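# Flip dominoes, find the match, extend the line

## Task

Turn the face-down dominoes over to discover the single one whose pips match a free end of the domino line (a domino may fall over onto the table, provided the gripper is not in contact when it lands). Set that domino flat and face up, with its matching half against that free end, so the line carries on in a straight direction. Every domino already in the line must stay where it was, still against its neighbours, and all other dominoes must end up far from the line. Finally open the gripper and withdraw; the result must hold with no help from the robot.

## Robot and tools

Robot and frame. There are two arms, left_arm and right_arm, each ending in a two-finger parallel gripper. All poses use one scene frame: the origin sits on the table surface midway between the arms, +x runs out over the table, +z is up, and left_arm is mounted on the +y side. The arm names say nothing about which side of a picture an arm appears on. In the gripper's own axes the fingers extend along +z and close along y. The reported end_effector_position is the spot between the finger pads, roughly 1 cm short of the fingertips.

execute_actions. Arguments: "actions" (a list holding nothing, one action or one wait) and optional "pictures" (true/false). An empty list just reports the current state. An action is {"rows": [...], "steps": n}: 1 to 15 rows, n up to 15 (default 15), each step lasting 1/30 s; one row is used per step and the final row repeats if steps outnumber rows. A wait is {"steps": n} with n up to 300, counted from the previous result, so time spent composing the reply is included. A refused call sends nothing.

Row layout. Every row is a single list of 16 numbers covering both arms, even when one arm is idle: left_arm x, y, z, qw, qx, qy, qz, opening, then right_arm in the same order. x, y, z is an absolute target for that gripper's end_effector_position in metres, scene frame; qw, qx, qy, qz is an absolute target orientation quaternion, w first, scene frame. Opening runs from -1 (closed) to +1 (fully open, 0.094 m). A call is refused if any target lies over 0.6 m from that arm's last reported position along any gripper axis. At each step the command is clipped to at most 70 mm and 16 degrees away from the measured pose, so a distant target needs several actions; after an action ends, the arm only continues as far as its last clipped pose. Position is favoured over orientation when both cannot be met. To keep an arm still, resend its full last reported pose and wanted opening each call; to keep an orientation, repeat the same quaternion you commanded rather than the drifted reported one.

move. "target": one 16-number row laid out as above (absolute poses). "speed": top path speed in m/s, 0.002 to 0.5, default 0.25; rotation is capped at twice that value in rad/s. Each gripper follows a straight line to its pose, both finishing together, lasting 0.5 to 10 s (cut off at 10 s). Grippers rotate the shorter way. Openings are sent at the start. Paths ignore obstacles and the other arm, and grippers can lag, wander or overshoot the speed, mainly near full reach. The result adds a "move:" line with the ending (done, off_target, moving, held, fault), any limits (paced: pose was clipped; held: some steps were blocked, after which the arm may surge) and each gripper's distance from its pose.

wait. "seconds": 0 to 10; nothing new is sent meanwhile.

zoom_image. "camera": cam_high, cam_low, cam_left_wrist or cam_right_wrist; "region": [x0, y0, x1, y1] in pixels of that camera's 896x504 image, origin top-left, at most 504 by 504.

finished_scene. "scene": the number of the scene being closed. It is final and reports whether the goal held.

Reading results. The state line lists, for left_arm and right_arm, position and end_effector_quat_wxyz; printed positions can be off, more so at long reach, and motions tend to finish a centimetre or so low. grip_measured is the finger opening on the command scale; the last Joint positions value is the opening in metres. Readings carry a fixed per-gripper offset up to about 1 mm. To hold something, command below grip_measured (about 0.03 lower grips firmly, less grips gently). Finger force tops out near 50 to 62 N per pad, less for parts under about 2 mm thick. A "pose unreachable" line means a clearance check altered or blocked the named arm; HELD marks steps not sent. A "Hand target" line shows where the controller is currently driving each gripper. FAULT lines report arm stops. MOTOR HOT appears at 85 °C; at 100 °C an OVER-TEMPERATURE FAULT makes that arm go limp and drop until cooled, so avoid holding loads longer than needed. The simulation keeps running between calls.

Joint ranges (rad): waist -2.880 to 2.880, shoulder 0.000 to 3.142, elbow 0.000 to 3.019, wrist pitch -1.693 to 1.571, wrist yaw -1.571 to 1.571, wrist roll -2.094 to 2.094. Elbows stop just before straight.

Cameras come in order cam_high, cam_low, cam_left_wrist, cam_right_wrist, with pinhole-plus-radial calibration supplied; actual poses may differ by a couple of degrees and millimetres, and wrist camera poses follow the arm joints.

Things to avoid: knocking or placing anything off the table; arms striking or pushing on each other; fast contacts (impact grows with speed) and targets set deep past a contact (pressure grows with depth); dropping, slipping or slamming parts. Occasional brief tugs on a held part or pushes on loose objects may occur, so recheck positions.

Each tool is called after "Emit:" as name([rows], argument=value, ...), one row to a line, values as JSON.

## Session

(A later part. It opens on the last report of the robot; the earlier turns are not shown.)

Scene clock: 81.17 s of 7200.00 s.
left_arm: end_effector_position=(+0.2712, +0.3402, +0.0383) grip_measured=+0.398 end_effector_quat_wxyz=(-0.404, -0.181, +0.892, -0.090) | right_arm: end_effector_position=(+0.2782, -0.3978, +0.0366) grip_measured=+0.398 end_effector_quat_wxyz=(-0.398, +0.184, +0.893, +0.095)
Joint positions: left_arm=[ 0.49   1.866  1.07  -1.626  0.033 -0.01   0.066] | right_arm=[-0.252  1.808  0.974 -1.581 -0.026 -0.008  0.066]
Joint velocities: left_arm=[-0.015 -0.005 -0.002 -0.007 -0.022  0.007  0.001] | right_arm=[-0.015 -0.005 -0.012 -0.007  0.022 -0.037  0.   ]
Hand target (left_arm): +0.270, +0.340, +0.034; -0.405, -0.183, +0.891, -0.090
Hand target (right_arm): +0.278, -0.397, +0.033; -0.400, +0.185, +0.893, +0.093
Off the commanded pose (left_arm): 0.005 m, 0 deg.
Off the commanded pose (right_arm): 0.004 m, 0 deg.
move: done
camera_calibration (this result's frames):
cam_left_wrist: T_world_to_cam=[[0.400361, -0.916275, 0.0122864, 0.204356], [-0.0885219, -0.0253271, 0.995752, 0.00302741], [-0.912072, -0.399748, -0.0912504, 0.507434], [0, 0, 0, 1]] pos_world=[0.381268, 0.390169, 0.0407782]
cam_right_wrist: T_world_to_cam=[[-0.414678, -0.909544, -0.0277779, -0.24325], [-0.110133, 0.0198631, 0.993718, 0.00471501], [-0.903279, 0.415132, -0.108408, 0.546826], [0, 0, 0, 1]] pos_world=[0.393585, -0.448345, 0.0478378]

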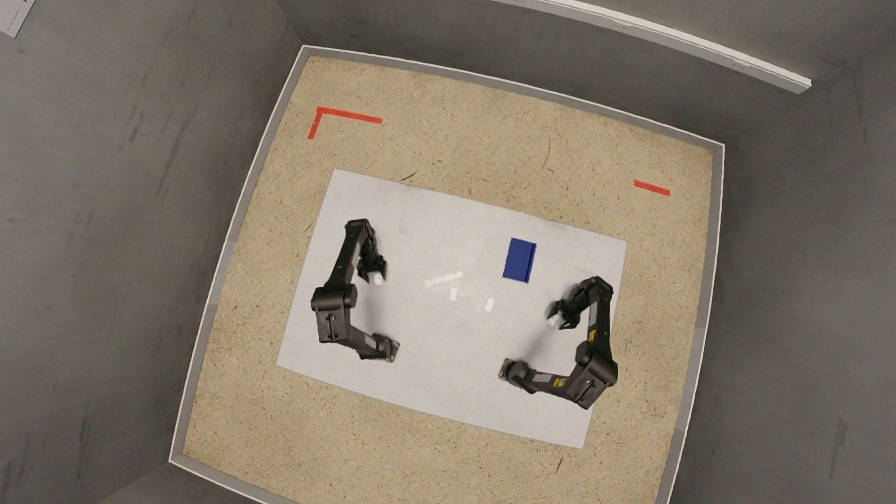

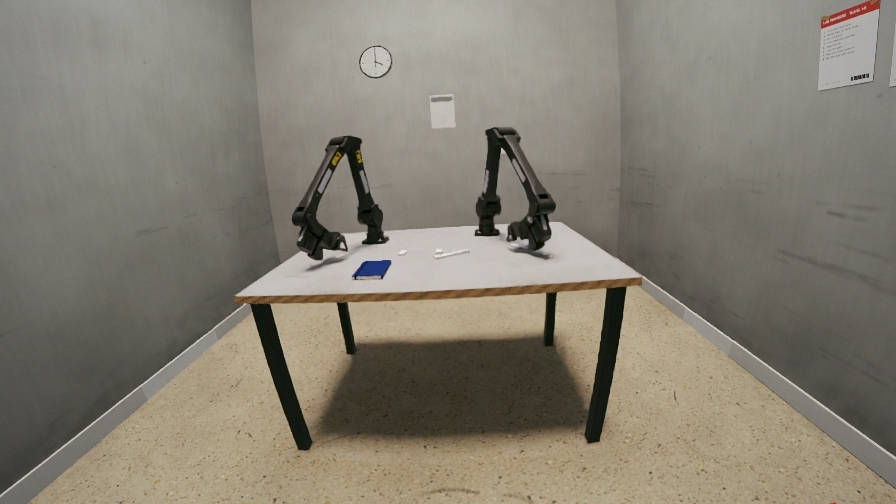

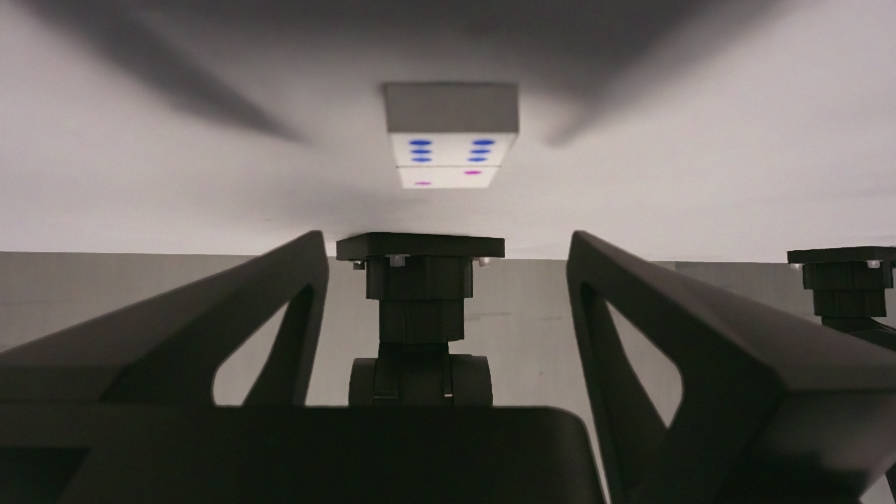

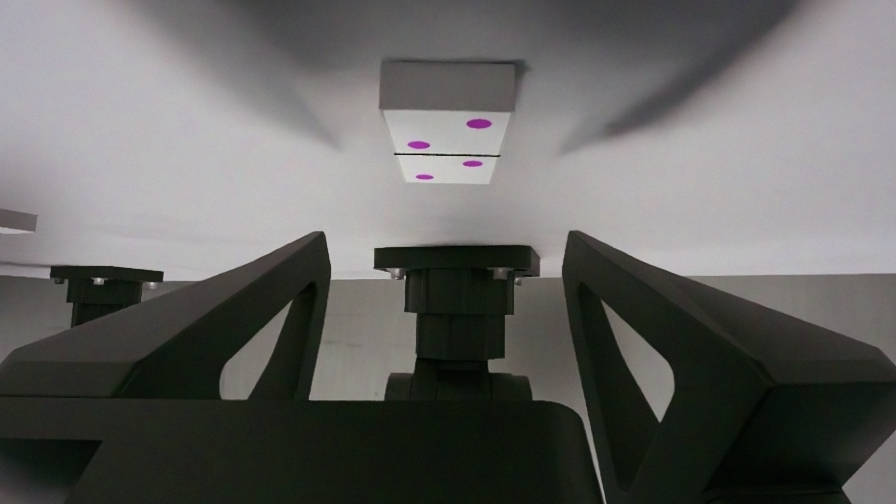

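Emit:
move(target=[0.27,0.34,0.13,-0.2,-0.17,0.96,-0.05,-0.15,0.28,-0.38,0.13,-0.2,0.17,0.96,0.05,-0.15], speed=0.3)

Emit:
move(target=[0.29,0.16,0.12,0.4995,-0.026,0.8656,0.015,-0.15,0.270,-0.135,0.05,0.4995,0.038,0.865,-0.022,-0.15], speed=0.3)

Scene clock: 87.70 s of 7200.00 s.
left_arm: end_effector_position=(+0.2688, +0.3415, +0.1328) grip_measured=-0.148 end_effector_quat_wxyz=(-0.204, -0.181, +0.961, -0.049) | right_arm: end_effector_position=(+0.2774, -0.3821, +0.1292) grip_measured=-0.148 end_effector_quat_wxyz=(-0.206, +0.169, +0.962, +0.050)
Joint positions: left_arm=[ 0.489  1.416  0.989 -1.566  0.02   0.007  0.04 ] | right_arm=[-0.195  1.335  0.898 -1.561 -0.027 -0.003  0.04 ]
Joint velocities: left_arm=[-0.015  0.005 -0.017  0.012  0.022 -0.037 -0.   ] | right_arm=[-0.005 -0.015  0.017  0.022 -0.066  0.037  0.   ]
Hand target (left_arm): +0.269, +0.340, +0.129; -0.201, -0.172, +0.963, -0.047
Hand target (right_arm): +0.280, -0.381, +0.127; -0.201, +0.172, +0.963, +0.047
Off the commanded pose (left_arm): 0.003 m, 1 deg.
Off the commanded pose (right_arm): 0.003 m, 1 deg.
After step 90, 2.40 s passed at rest.
move: done
camera_calibration (this result's frames):
cam_left_wrist: T_world_to_cam=[[0.373159, -0.92752, 0.0214031, 0.215324], [-0.468953, -0.168663, 0.86697, 0.077083], [-0.800522, -0.333555, -0.497901, 0.51575], [0, 0, 0, 1]] pos_world=[0.368668, 0.384749, 0.185356]
cam_right_wrist: T_world_to_cam=[[-0.353805, -0.934675, -0.0346965, -0.252423], [-0.479604, 0.149448, 0.864665, 0.0809785], [-0.802996, 0.322563, -0.50115, 0.5372], [0, 0, 0, 1]] pos_world=[0.380899, -0.421317, 0.19044]

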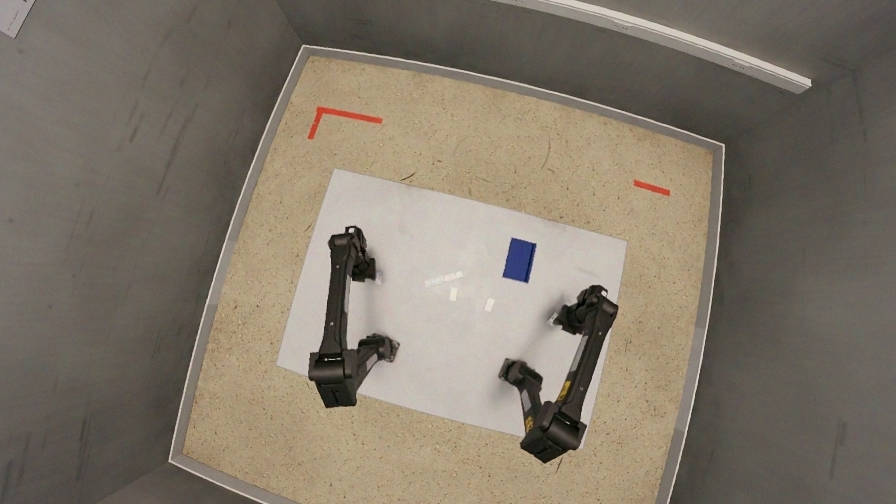

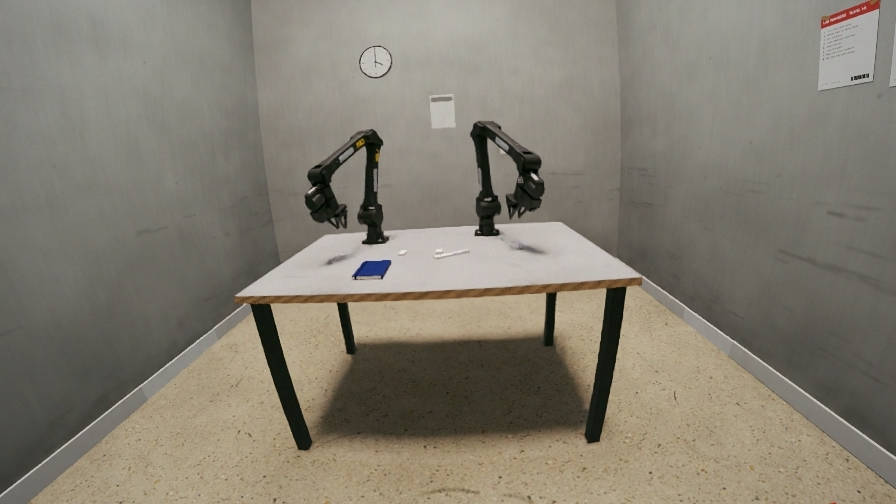

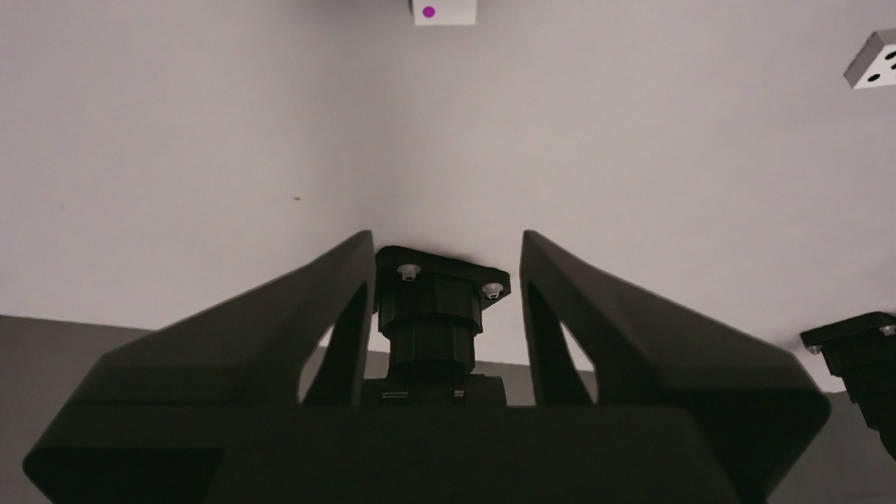

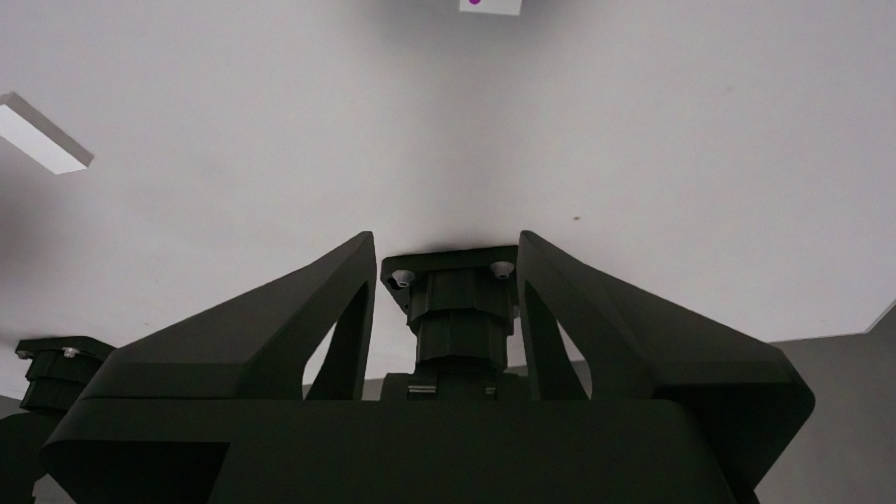

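Scene clock: 90.73 s of 7200.00 s.
left_arm: end_effector_position=(+0.2913, +0.1620, +0.1222) grip_measured=-0.148 end_effector_quat_wxyz=(+0.499, -0.034, +0.866, +0.022) | right_arm: end_effector_position=(+0.2719, -0.1482, +0.0463) grip_measured=-0.148 end_effector_quat_wxyz=(+0.506, +0.021, +0.861, -0.056)
Joint positions: left_arm=[-0.494  0.627  0.21  -0.228 -0.584 -0.389  0.04 ] | right_arm=[ 1.316  1.165  0.221 -0.173  1.005  0.962  0.04 ]
Joint velocities: left_arm=[-0.005  0.005  0.017 -0.007 -0.051 -0.022  0.001] | right_arm=[-0.005 -0.015 -0.012  0.017  0.066 -0.007 -0.001]
Hand target (left_arm): +0.292, +0.161, +0.120; +0.502, -0.035, +0.864, +0.020
Hand target (right_arm): +0.272, -0.145, +0.048; +0.511, +0.030, +0.858, -0.044
Off the commanded pose (left_arm): 0.003 m, 1 deg.
Off the commanded pose (right_arm): 0.014 m, 4 deg.
move: off_target (right_arm)
camera_calibration (this result's frames):
cam_left_wrist: T_world_to_cam=[[0.0799598, -0.996797, 0.00166255, 0.139713], [-0.910707, -0.0737319, -0.406419, 0.335476], [0.40524, 0.0309831, -0.913685, 0.109123], [0, 0, 0, 1]] pos_world=[0.250128, 0.16062, 0.235816]
cam_right_wrist: T_world_to_cam=[[-0.084672, -0.994161, 0.0668927, -0.125274], [-0.900702, 0.0476572, -0.431816, 0.274511], [0.426106, -0.0968131, -0.899478, 0.0379109], [0, 0, 0, 1]] pos_world=[0.220491, -0.133955, 0.161018]

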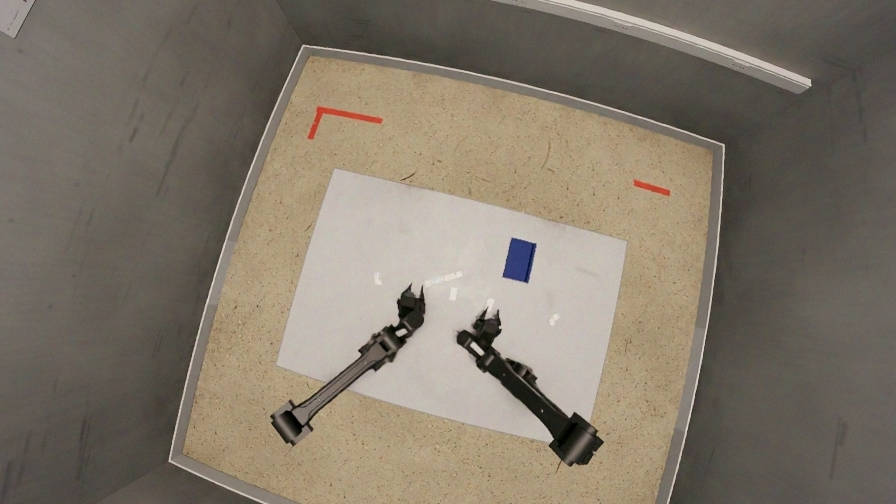

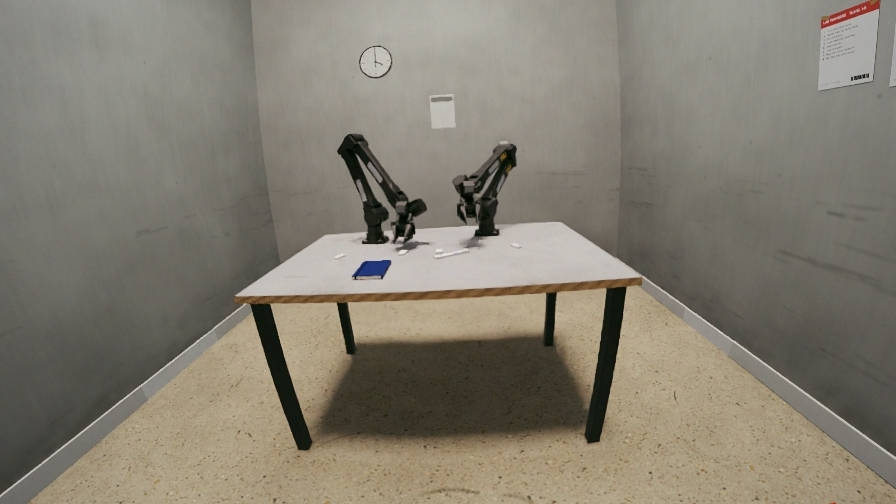

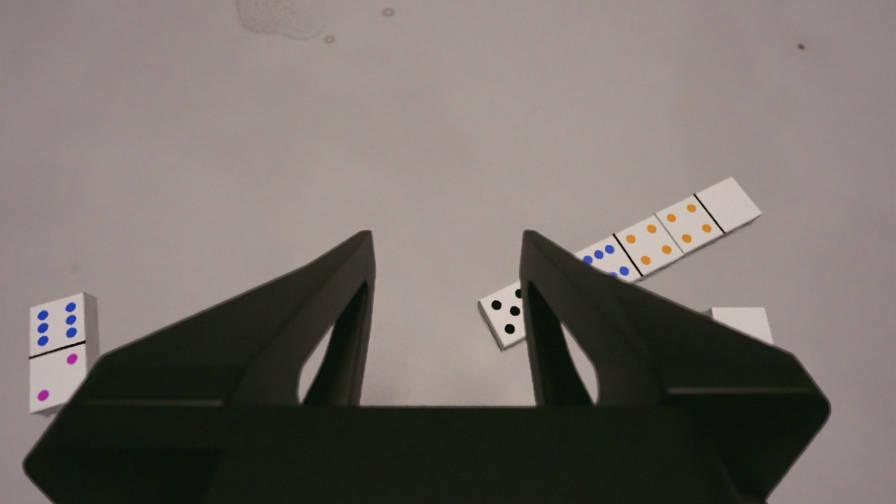

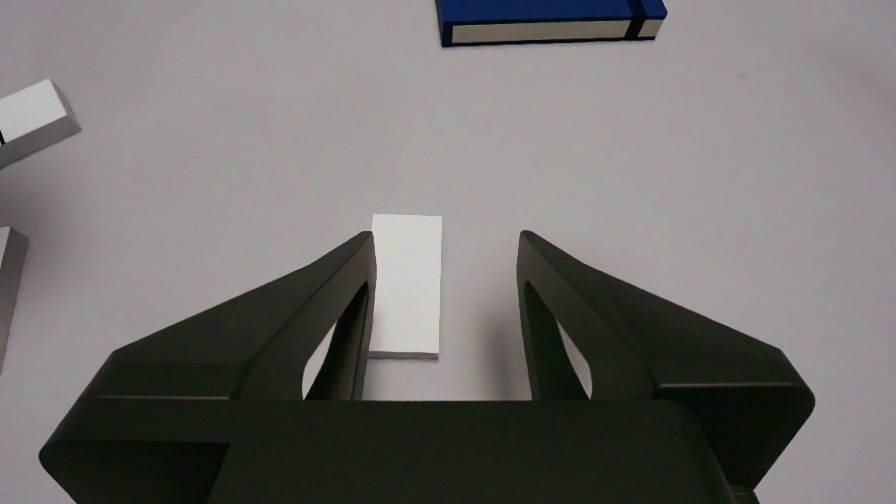

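Emit:
move(target=[0.29,0.16,0.12,0.4995,-0.026,0.8656,0.015,-0.15,0.272,-0.133,0.026,0.4995,0.038,0.865,-0.022,-0.15], speed=0.06)

Scene clock: 94.43 s of 7200.00 s.
left_arm: end_effector_position=(+0.2911, +0.1597, +0.1215) grip_measured=-0.148 end_effector_quat_wxyz=(+0.497, -0.029, +0.867, +0.017) | right_arm: end_effector_position=(+0.2733, -0.1365, +0.0276) grip_measured=-0.148 end_effector_quat_wxyz=(+0.498, +0.034, +0.866, -0.033)
Joint positions: left_arm=[-0.494  0.627  0.21  -0.228 -0.57  -0.385  0.04 ] | right_arm=[ 1.318  1.28   0.221 -0.042  0.974  0.994  0.04 ]
Joint velocities: left_arm=[-0.005 -0.005 -0.022  0.007  0.037 -0.007 -0.001] | right_arm=[-0.005  0.005 -0.002 -0.022  0.007 -0.022 -0.   ]
Hand target (left_arm): +0.290, +0.160, +0.120; +0.500, -0.026, +0.866, +0.015
Hand target (right_arm): +0.272, -0.134, +0.026; +0.500, +0.038, +0.865, -0.022
Off the commanded pose (left_arm): 0.002 m, 1 deg.
Off the commanded pose (right_arm): 0.004 m, 1 deg.
move: done
camera_calibration (this result's frames):
cam_left_wrist: T_world_to_cam=[[0.0668077, -0.997752, 0.0051919, 0.140992], [-0.913543, -0.06326, -0.401793, 0.333371], [0.401218, 0.0220999, -0.915716, 0.111468], [0, 0, 0, 1]] pos_world=[0.250406, 0.159301, 0.235287]
cam_right_wrist: T_world_to_cam=[[-0.084526, -0.996322, 0.0140571, -0.11114], [-0.907161, 0.0711103, -0.414731, 0.271674], [0.412206, -0.0478076, -0.909836, 0.0323741], [0, 0, 0, 1]] pos_world=[0.223713, -0.128503, 0.143689]

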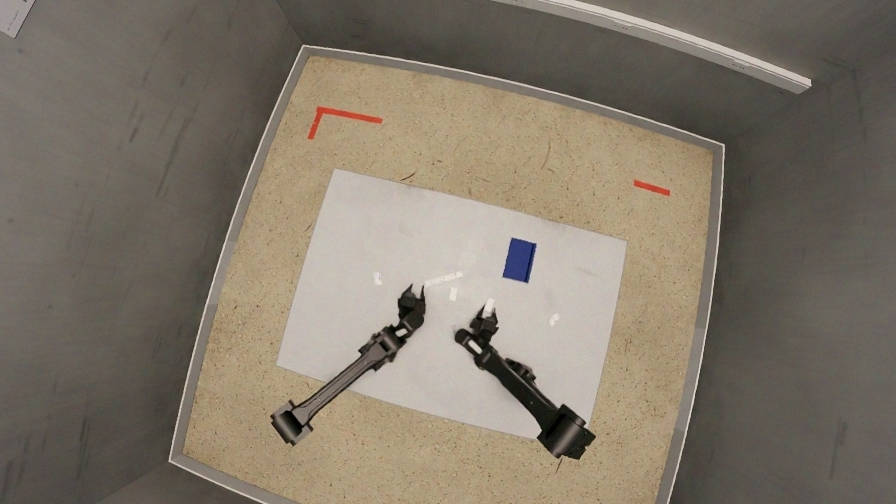

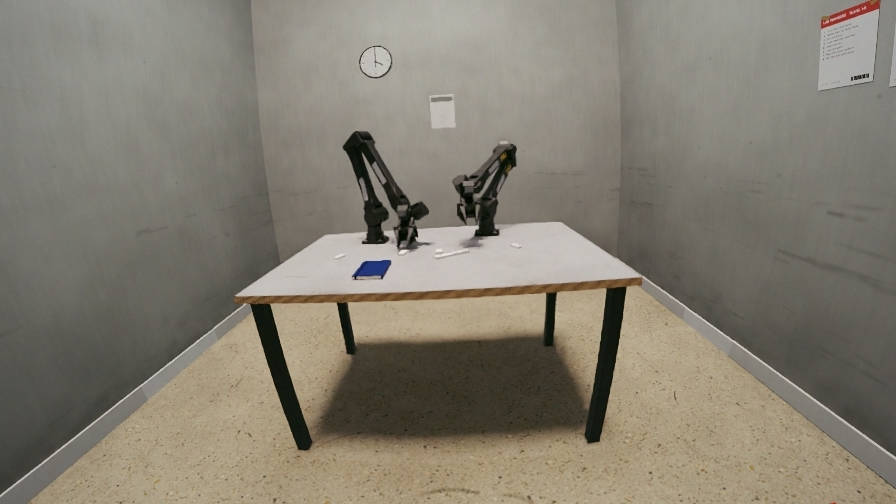

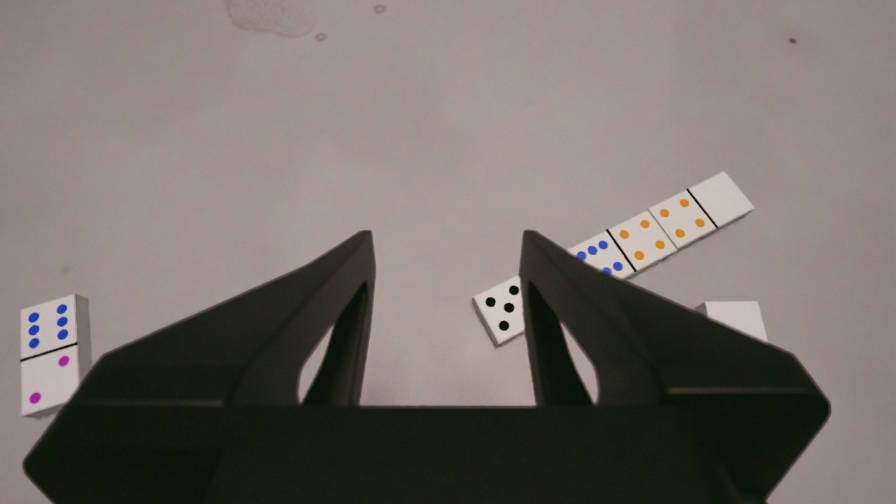

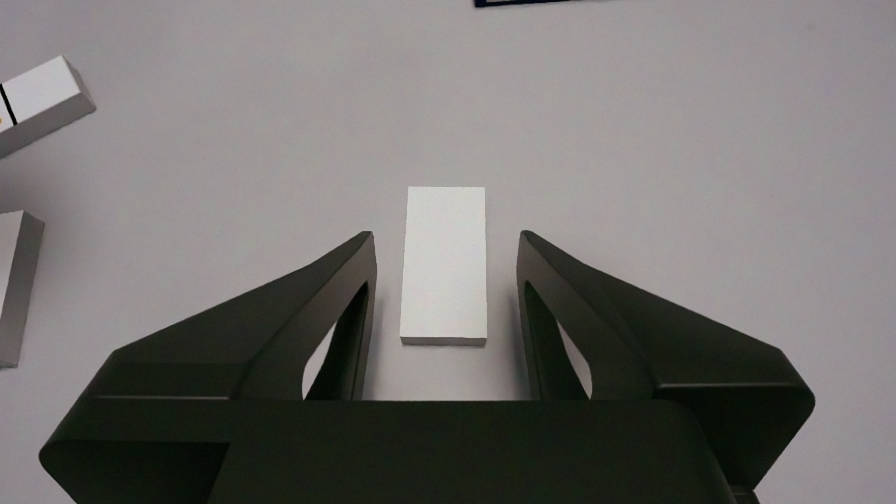

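Emit:
move(target=[0.29,0.16,0.12,0.4995,-0.026,0.8656,0.015,-0.15,0.270,-0.134,0.006,0.4995,0.038,0.865,-0.022,-0.15], speed=0.04)

Scene clock: 97.20 s of 7200.00 s.
left_arm: end_effector_position=(+0.2911, +0.1597, +0.1215) grip_measured=-0.148 end_effector_quat_wxyz=(+0.497, -0.029, +0.867, +0.017) | right_arm: end_effector_position=(+0.2710, -0.1374, +0.0070) grip_measured=-0.148 end_effector_quat_wxyz=(+0.497, +0.034, +0.866, -0.033)
Joint positions: left_arm=[-0.494  0.627  0.21  -0.228 -0.57  -0.385  0.04 ] | right_arm=[1.325 1.399 0.204 0.083 0.974 1.005 0.04 ]
Joint velocities: left_arm=[-0.015  0.005 -0.017 -0.012  0.022  0.022  0.   ] | right_arm=[-0.015  0.015 -0.007  0.017 -0.007  0.037  0.001]
Hand target (left_arm): +0.290, +0.160, +0.120; +0.500, -0.026, +0.866, +0.015
Hand target (right_arm): +0.270, -0.135, +0.007; +0.500, +0.038, +0.865, -0.022
Off the commanded pose (left_arm): 0.002 m, 1 deg.
Off the commanded pose (right_arm): 0.004 m, 1 deg.
move: done
camera_calibration (this result's frames):
cam_left_wrist: T_world_to_cam=[[0.0668077, -0.997752, 0.0051919, 0.140992], [-0.913543, -0.06326, -0.401793, 0.333371], [0.401218, 0.0220999, -0.915716, 0.111468], [0, 0, 0, 1]] pos_world=[0.250406, 0.159301, 0.235287]
cam_right_wrist: T_world_to_cam=[[-0.0827967, -0.996459, 0.0146441, -0.112418], [-0.908587, 0.0694423, -0.411883, 0.261263], [0.409407, -0.0474079, -0.911119, 0.0153373], [0, 0, 0, 1]] pos_world=[0.221793, -0.129435, 0.12323]

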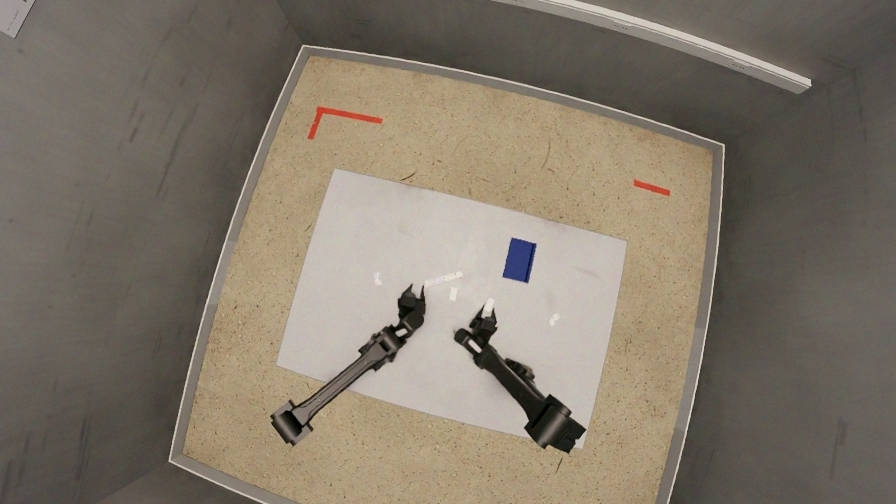

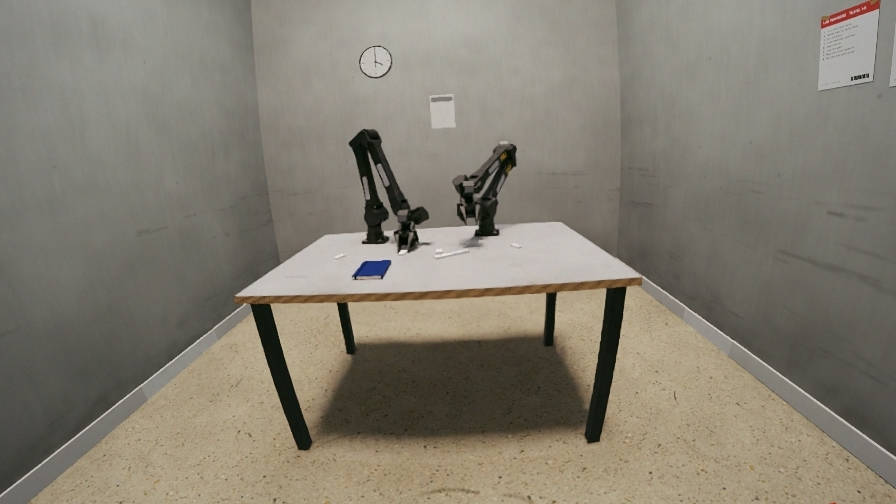

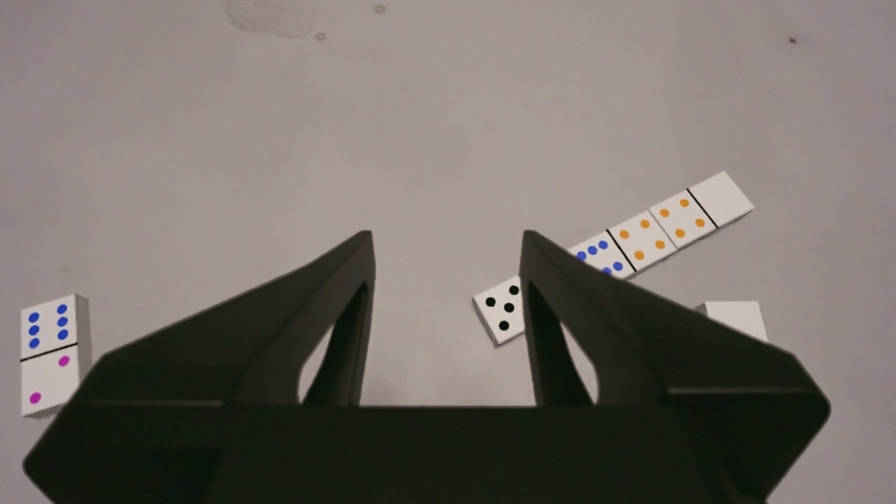

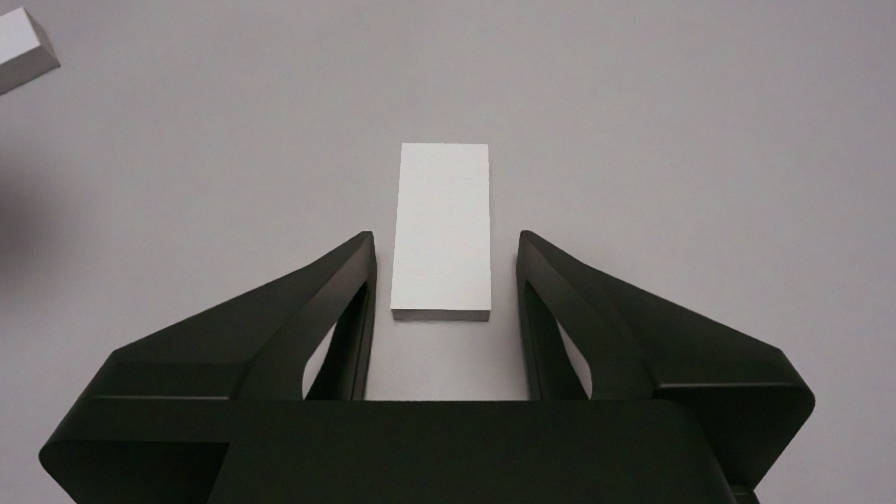

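Emit:
move(target=[0.29,0.16,0.12,0.4995,-0.026,0.8656,0.015,-0.15,0.270,-0.134,0.006,0.4995,0.038,0.865,-0.022,-0.52], speed=0.04)

Emit:
move(target=[0.29,0.16,0.12,0.4995,-0.026,0.8656,0.015,-0.15,0.29,-0.18,0.12,0.4995,0.038,0.865,-0.022,-0.52], speed=0.15)

Emit:
move(target=[0.288,0.026,0.07,0.4995,-0.026,0.8656,0.015,-0.15,0.24,-0.485,0.085,-0.37,0.351,0.847,0.153,-0.52], speed=0.25)

Scene clock: 104.23 s of 7200.00 s.
left_arm: end_effector_position=(+0.2911, +0.1597, +0.1215) grip_measured=-0.148 end_effector_quat_wxyz=(+0.497, -0.029, +0.867, +0.017) | right_arm: end_effector_position=(+0.2713, -0.1369, +0.0071) grip_measured=-0.479 end_effector_quat_wxyz=(+0.498, +0.035, +0.866, -0.031)
Joint positions: left_arm=[-0.494  0.627  0.21  -0.228 -0.57  -0.384  0.04 ] | right_arm=[1.325 1.4   0.204 0.088 0.974 1.006 0.024]
Joint velocities: left_arm=[-0.015 -0.024 -0.007 -0.017 -0.051 -0.022  0.   ] | right_arm=[-0.005 -0.005 -0.002  0.017  0.051 -0.007  0.   ]
Hand target (left_arm): +0.290, +0.160, +0.120; +0.500, -0.026, +0.866, +0.015
Hand target (right_arm): +0.270, -0.134, +0.006; +0.500, +0.038, +0.865, -0.022
Off the commanded pose (left_arm): 0.002 m, 1 deg.
Off the commanded pose (right_arm): 0.003 m, 1 deg.
After step 90, 3.33 s passed at rest.
move: done
camera_calibration (this result's frames):
cam_left_wrist: T_world_to_cam=[[0.0666153, -0.997767, 0.00486283, 0.14109], [-0.913564, -0.0629518, -0.401794, 0.333328], [0.401203, 0.0223231, -0.915717, 0.111437], [0, 0, 0, 1]] pos_world=[0.250408, 0.159271, 0.235288]
cam_right_wrist: T_world_to_cam=[[-0.0831971, -0.996475, 0.0107196, -0.111754], [-0.907985, 0.0713673, -0.412881, 0.26157], [0.41066, -0.0440837, -0.910722, 0.0154739], [0, 0, 0, 1]] pos_world=[0.22185, -0.129345, 0.123288]

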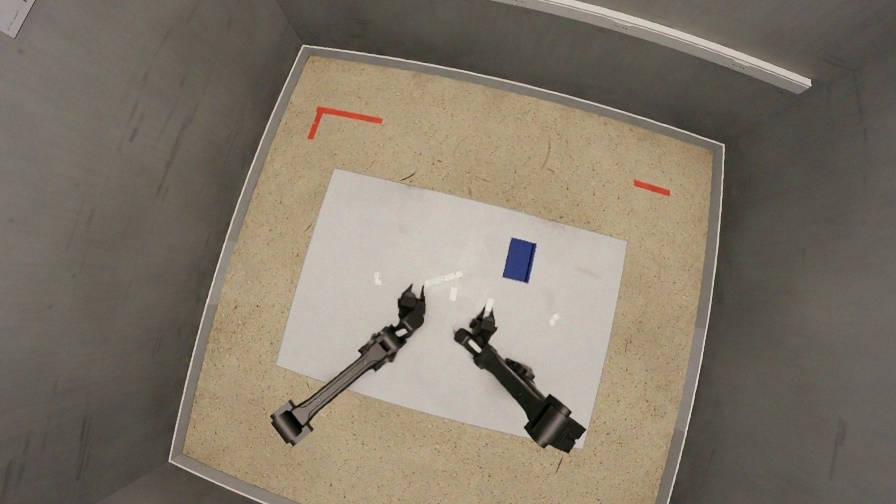

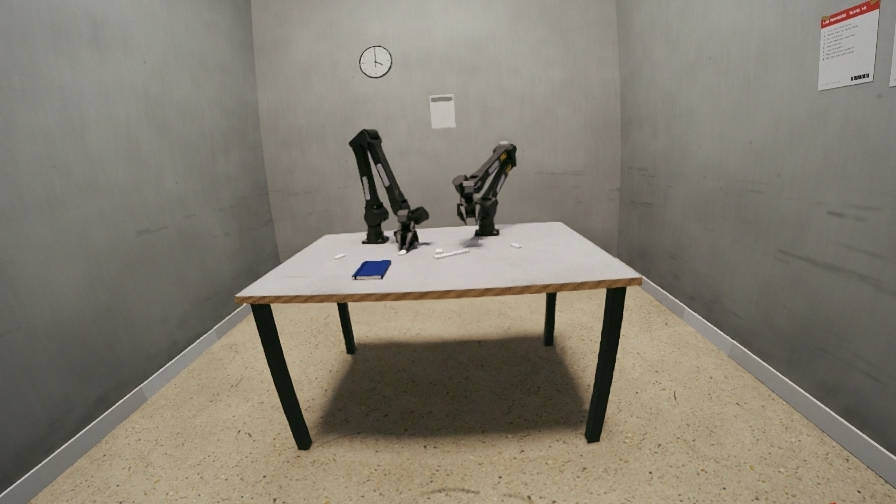

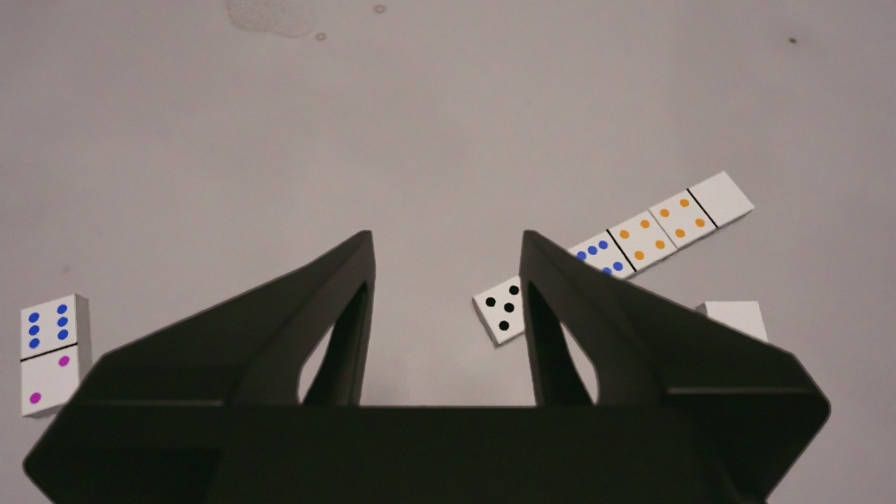

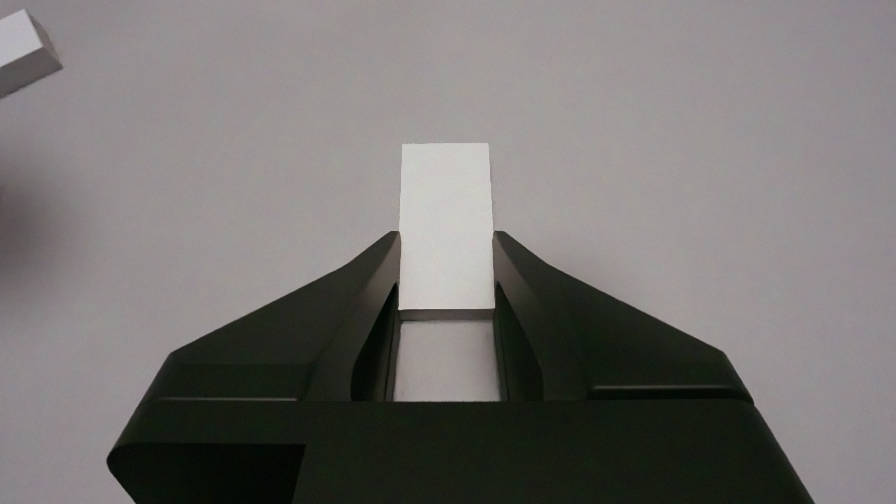

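Scene clock: 105.57 s of 7200.00 s.
left_arm: end_effector_position=(+0.2911, +0.1597, +0.1215) grip_measured=-0.148 end_effector_quat_wxyz=(+0.497, -0.029, +0.867, +0.017) | right_arm: end_effector_position=(+0.2805, -0.1896, +0.0920) grip_measured=-0.479 end_effector_quat_wxyz=(+0.488, +0.034, +0.872, -0.034)
Joint positions: left_arm=[-0.494  0.627  0.21  -0.228 -0.57  -0.384  0.04 ] | right_arm=[ 1.13   0.715  0.196 -0.403  0.857  0.752  0.024]
Joint velocities: left_arm=[ 0.005 -0.015  0.002  0.002 -0.037  0.007 -0.001] | right_arm=[-0.015 -0.005 -0.012 -0.017 -0.022 -0.007  0.   ]
Hand target (left_arm): +0.290, +0.160, +0.120; +0.500, -0.026, +0.866, +0.015
Hand target (right_arm): +0.290, -0.177, +0.116; +0.497, +0.039, +0.867, -0.021
Off the commanded pose (left_arm): 0.002 m, 1 deg.
Off the commanded pose (right_arm): 0.031 m, 2 deg.
move: off_target (right_arm)
camera_calibration (this result's frames):
cam_left_wrist: T_world_to_cam=[[0.0666153, -0.997767, 0.00486283, 0.14109], [-0.913564, -0.0629518, -0.401794, 0.333328], [0.401203, 0.0223231, -0.915717, 0.111437], [0, 0, 0, 1]] pos_world=[0.250408, 0.159271, 0.235288]
cam_right_wrist: T_world_to_cam=[[-0.0851952, -0.996201, 0.0180213, -0.164475], [-0.91696, 0.0713171, -0.392554, 0.309353], [0.389777, -0.0499685, -0.919553, 0.0921802], [0, 0, 0, 1]] pos_world=[0.233722, -0.181307, 0.209166]

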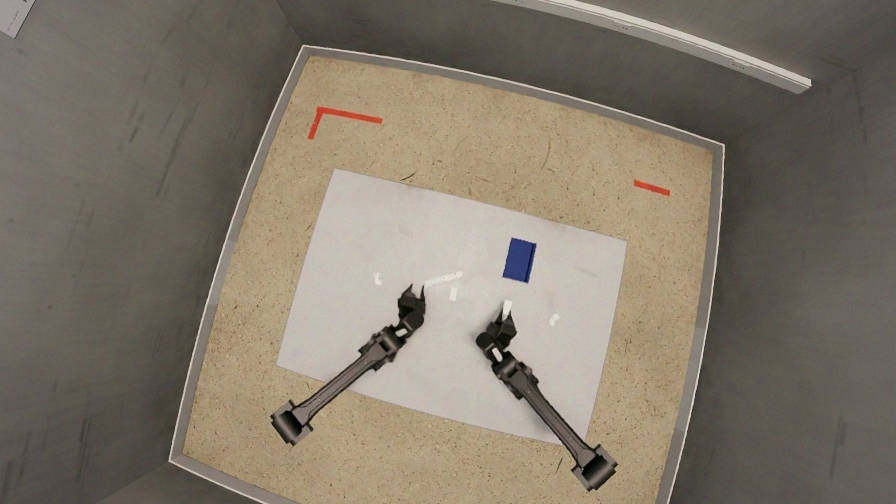

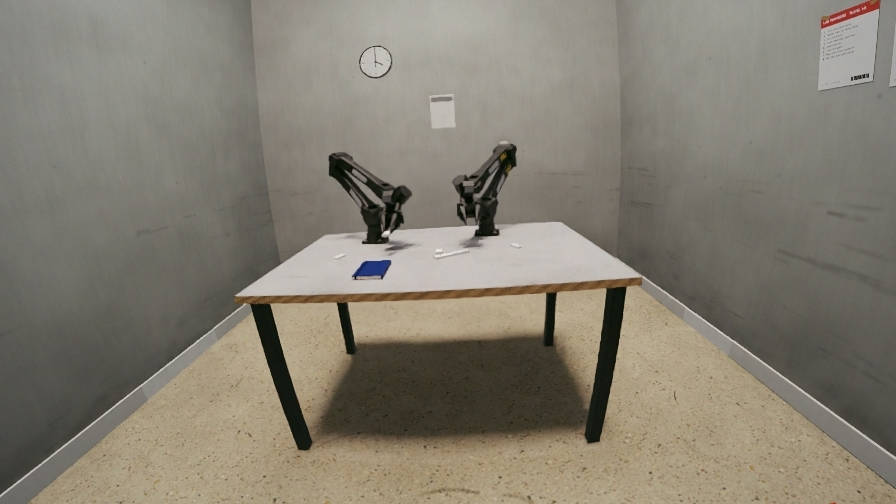

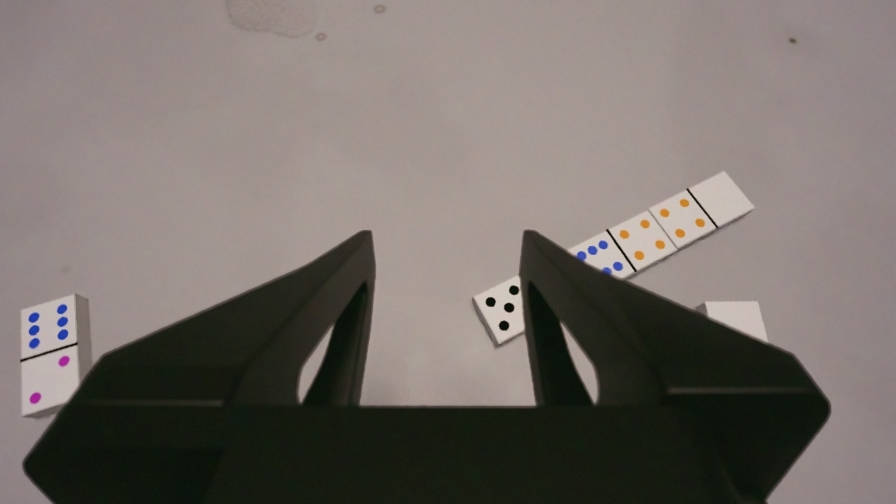

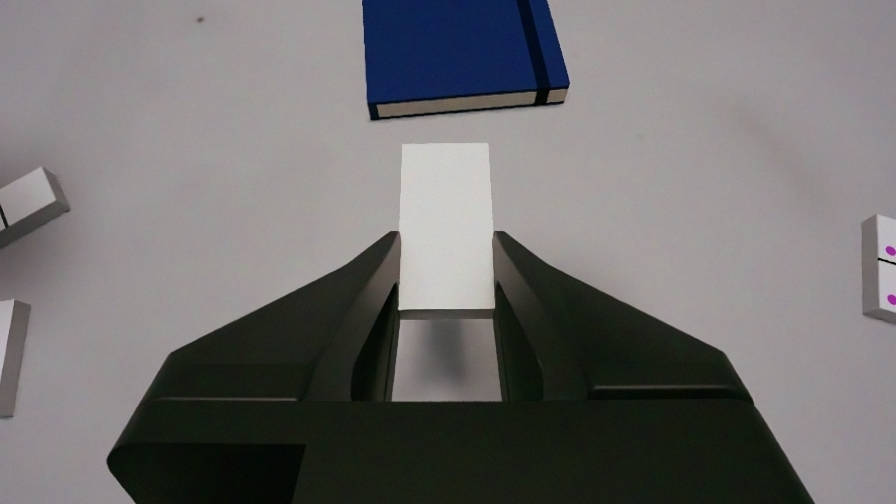

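Scene clock: 109.80 s of 7200.00 s.
left_arm: end_effector_position=(+0.2772, +0.0485, +0.0578) grip_measured=-0.148 end_effector_quat_wxyz=(+0.487, -0.012, +0.872, +0.036) | right_arm: end_effector_position=(+0.2321, -0.4649, +0.0827) grip_measured=-0.479 end_effector_quat_wxyz=(-0.360, +0.335, +0.854, +0.167)
Joint positions: left_arm=[-0.924  1.247  0.332 -0.044 -0.879 -0.772  0.04 ] | right_arm=[-0.596  1.689  0.983 -1.681 -0.045 -0.019  0.024]
Joint velocities: left_arm=[-0.005 -0.005  0.002 -0.012 -0.022  0.051 -0.   ] | right_arm=[-0.005 -0.005 -0.002 -0.002  0.007 -0.051 -0.001]
Hand target (left_arm): +0.288, +0.027, +0.073; +0.500, -0.026, +0.865, +0.013
Hand target (right_arm): +0.239, -0.474, +0.091; -0.356, +0.342, +0.854, +0.163
Off the commanded pose (left_arm): 0.028 m, 3 deg.
Off the commanded pose (right_arm): 0.022 m, 3 deg.
joint sent to its limit (right arm) — the command would take joint 4 (wrist pitch) past its lower limit, so that joint was sent only as far as its limit.
move: off_target (left_arm, right_arm)
camera_calibration (this result's frames):
cam_left_wrist: T_world_to_cam=[[0.0568699, -0.997315, -0.0461309, 0.0369975], [-0.923191, -0.034939, -0.38275, 0.28835], [0.38011, 0.0643546, -0.9227, 0.0654011], [0, 0, 0, 1]] pos_world=[0.239238, 0.042764, 0.172418]
cam_right_wrist: T_world_to_cam=[[-0.700286, -0.712102, -0.0501013, -0.162262], [-0.131708, 0.0599063, 0.989477, -0.0208464], [-0.701607, 0.699516, -0.135741, 0.625732], [0, 0, 0, 1]] pos_world=[0.322642, -0.552007, 0.0974352]

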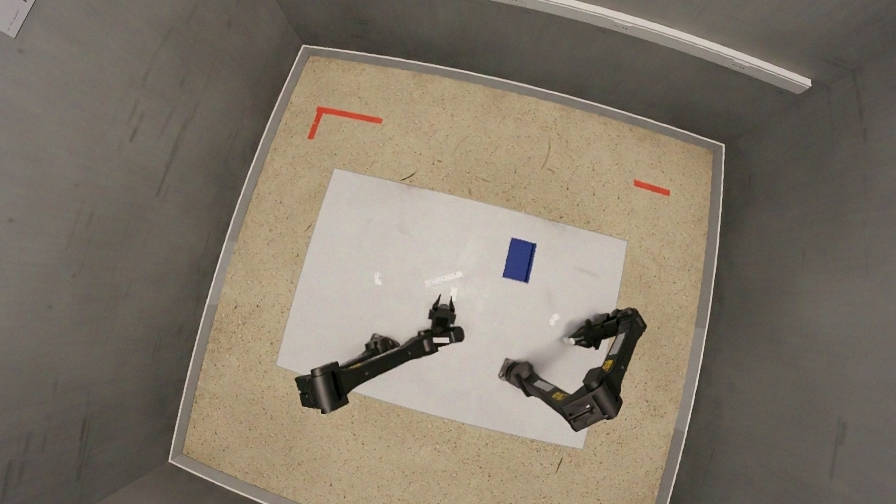

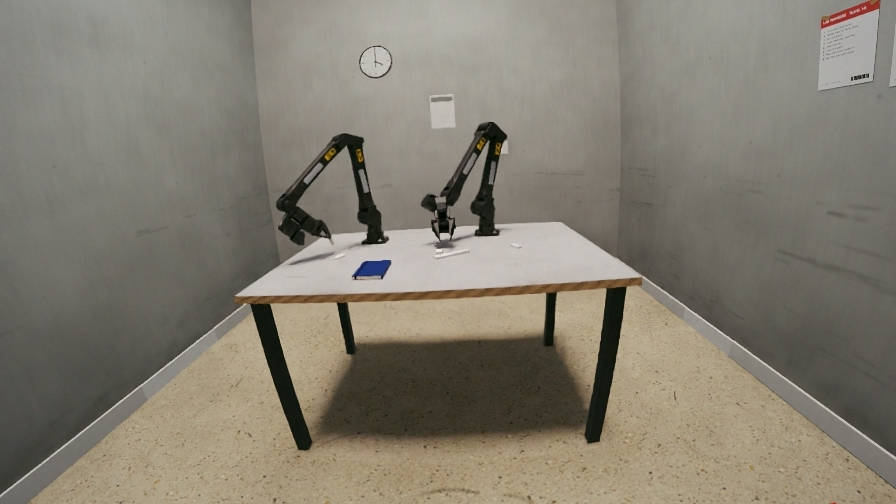

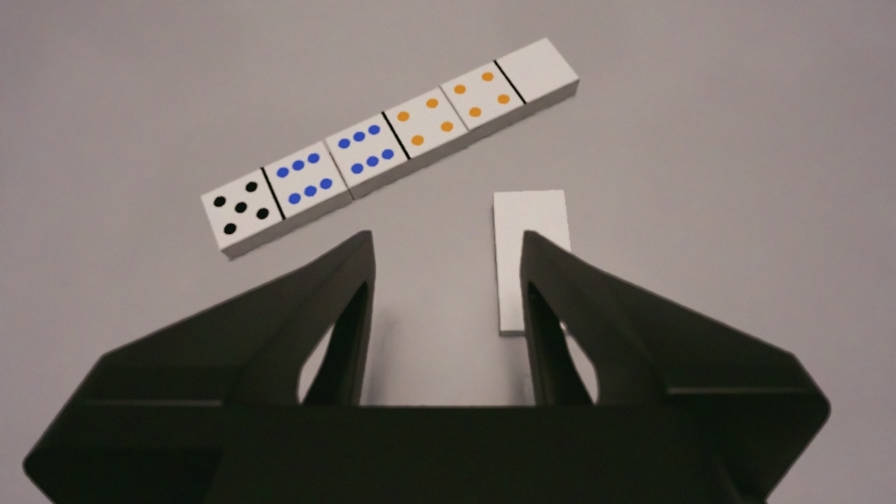

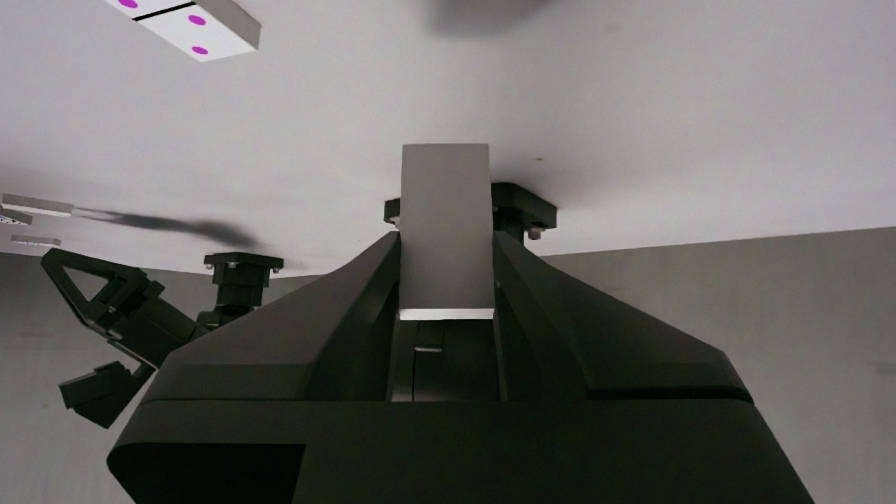

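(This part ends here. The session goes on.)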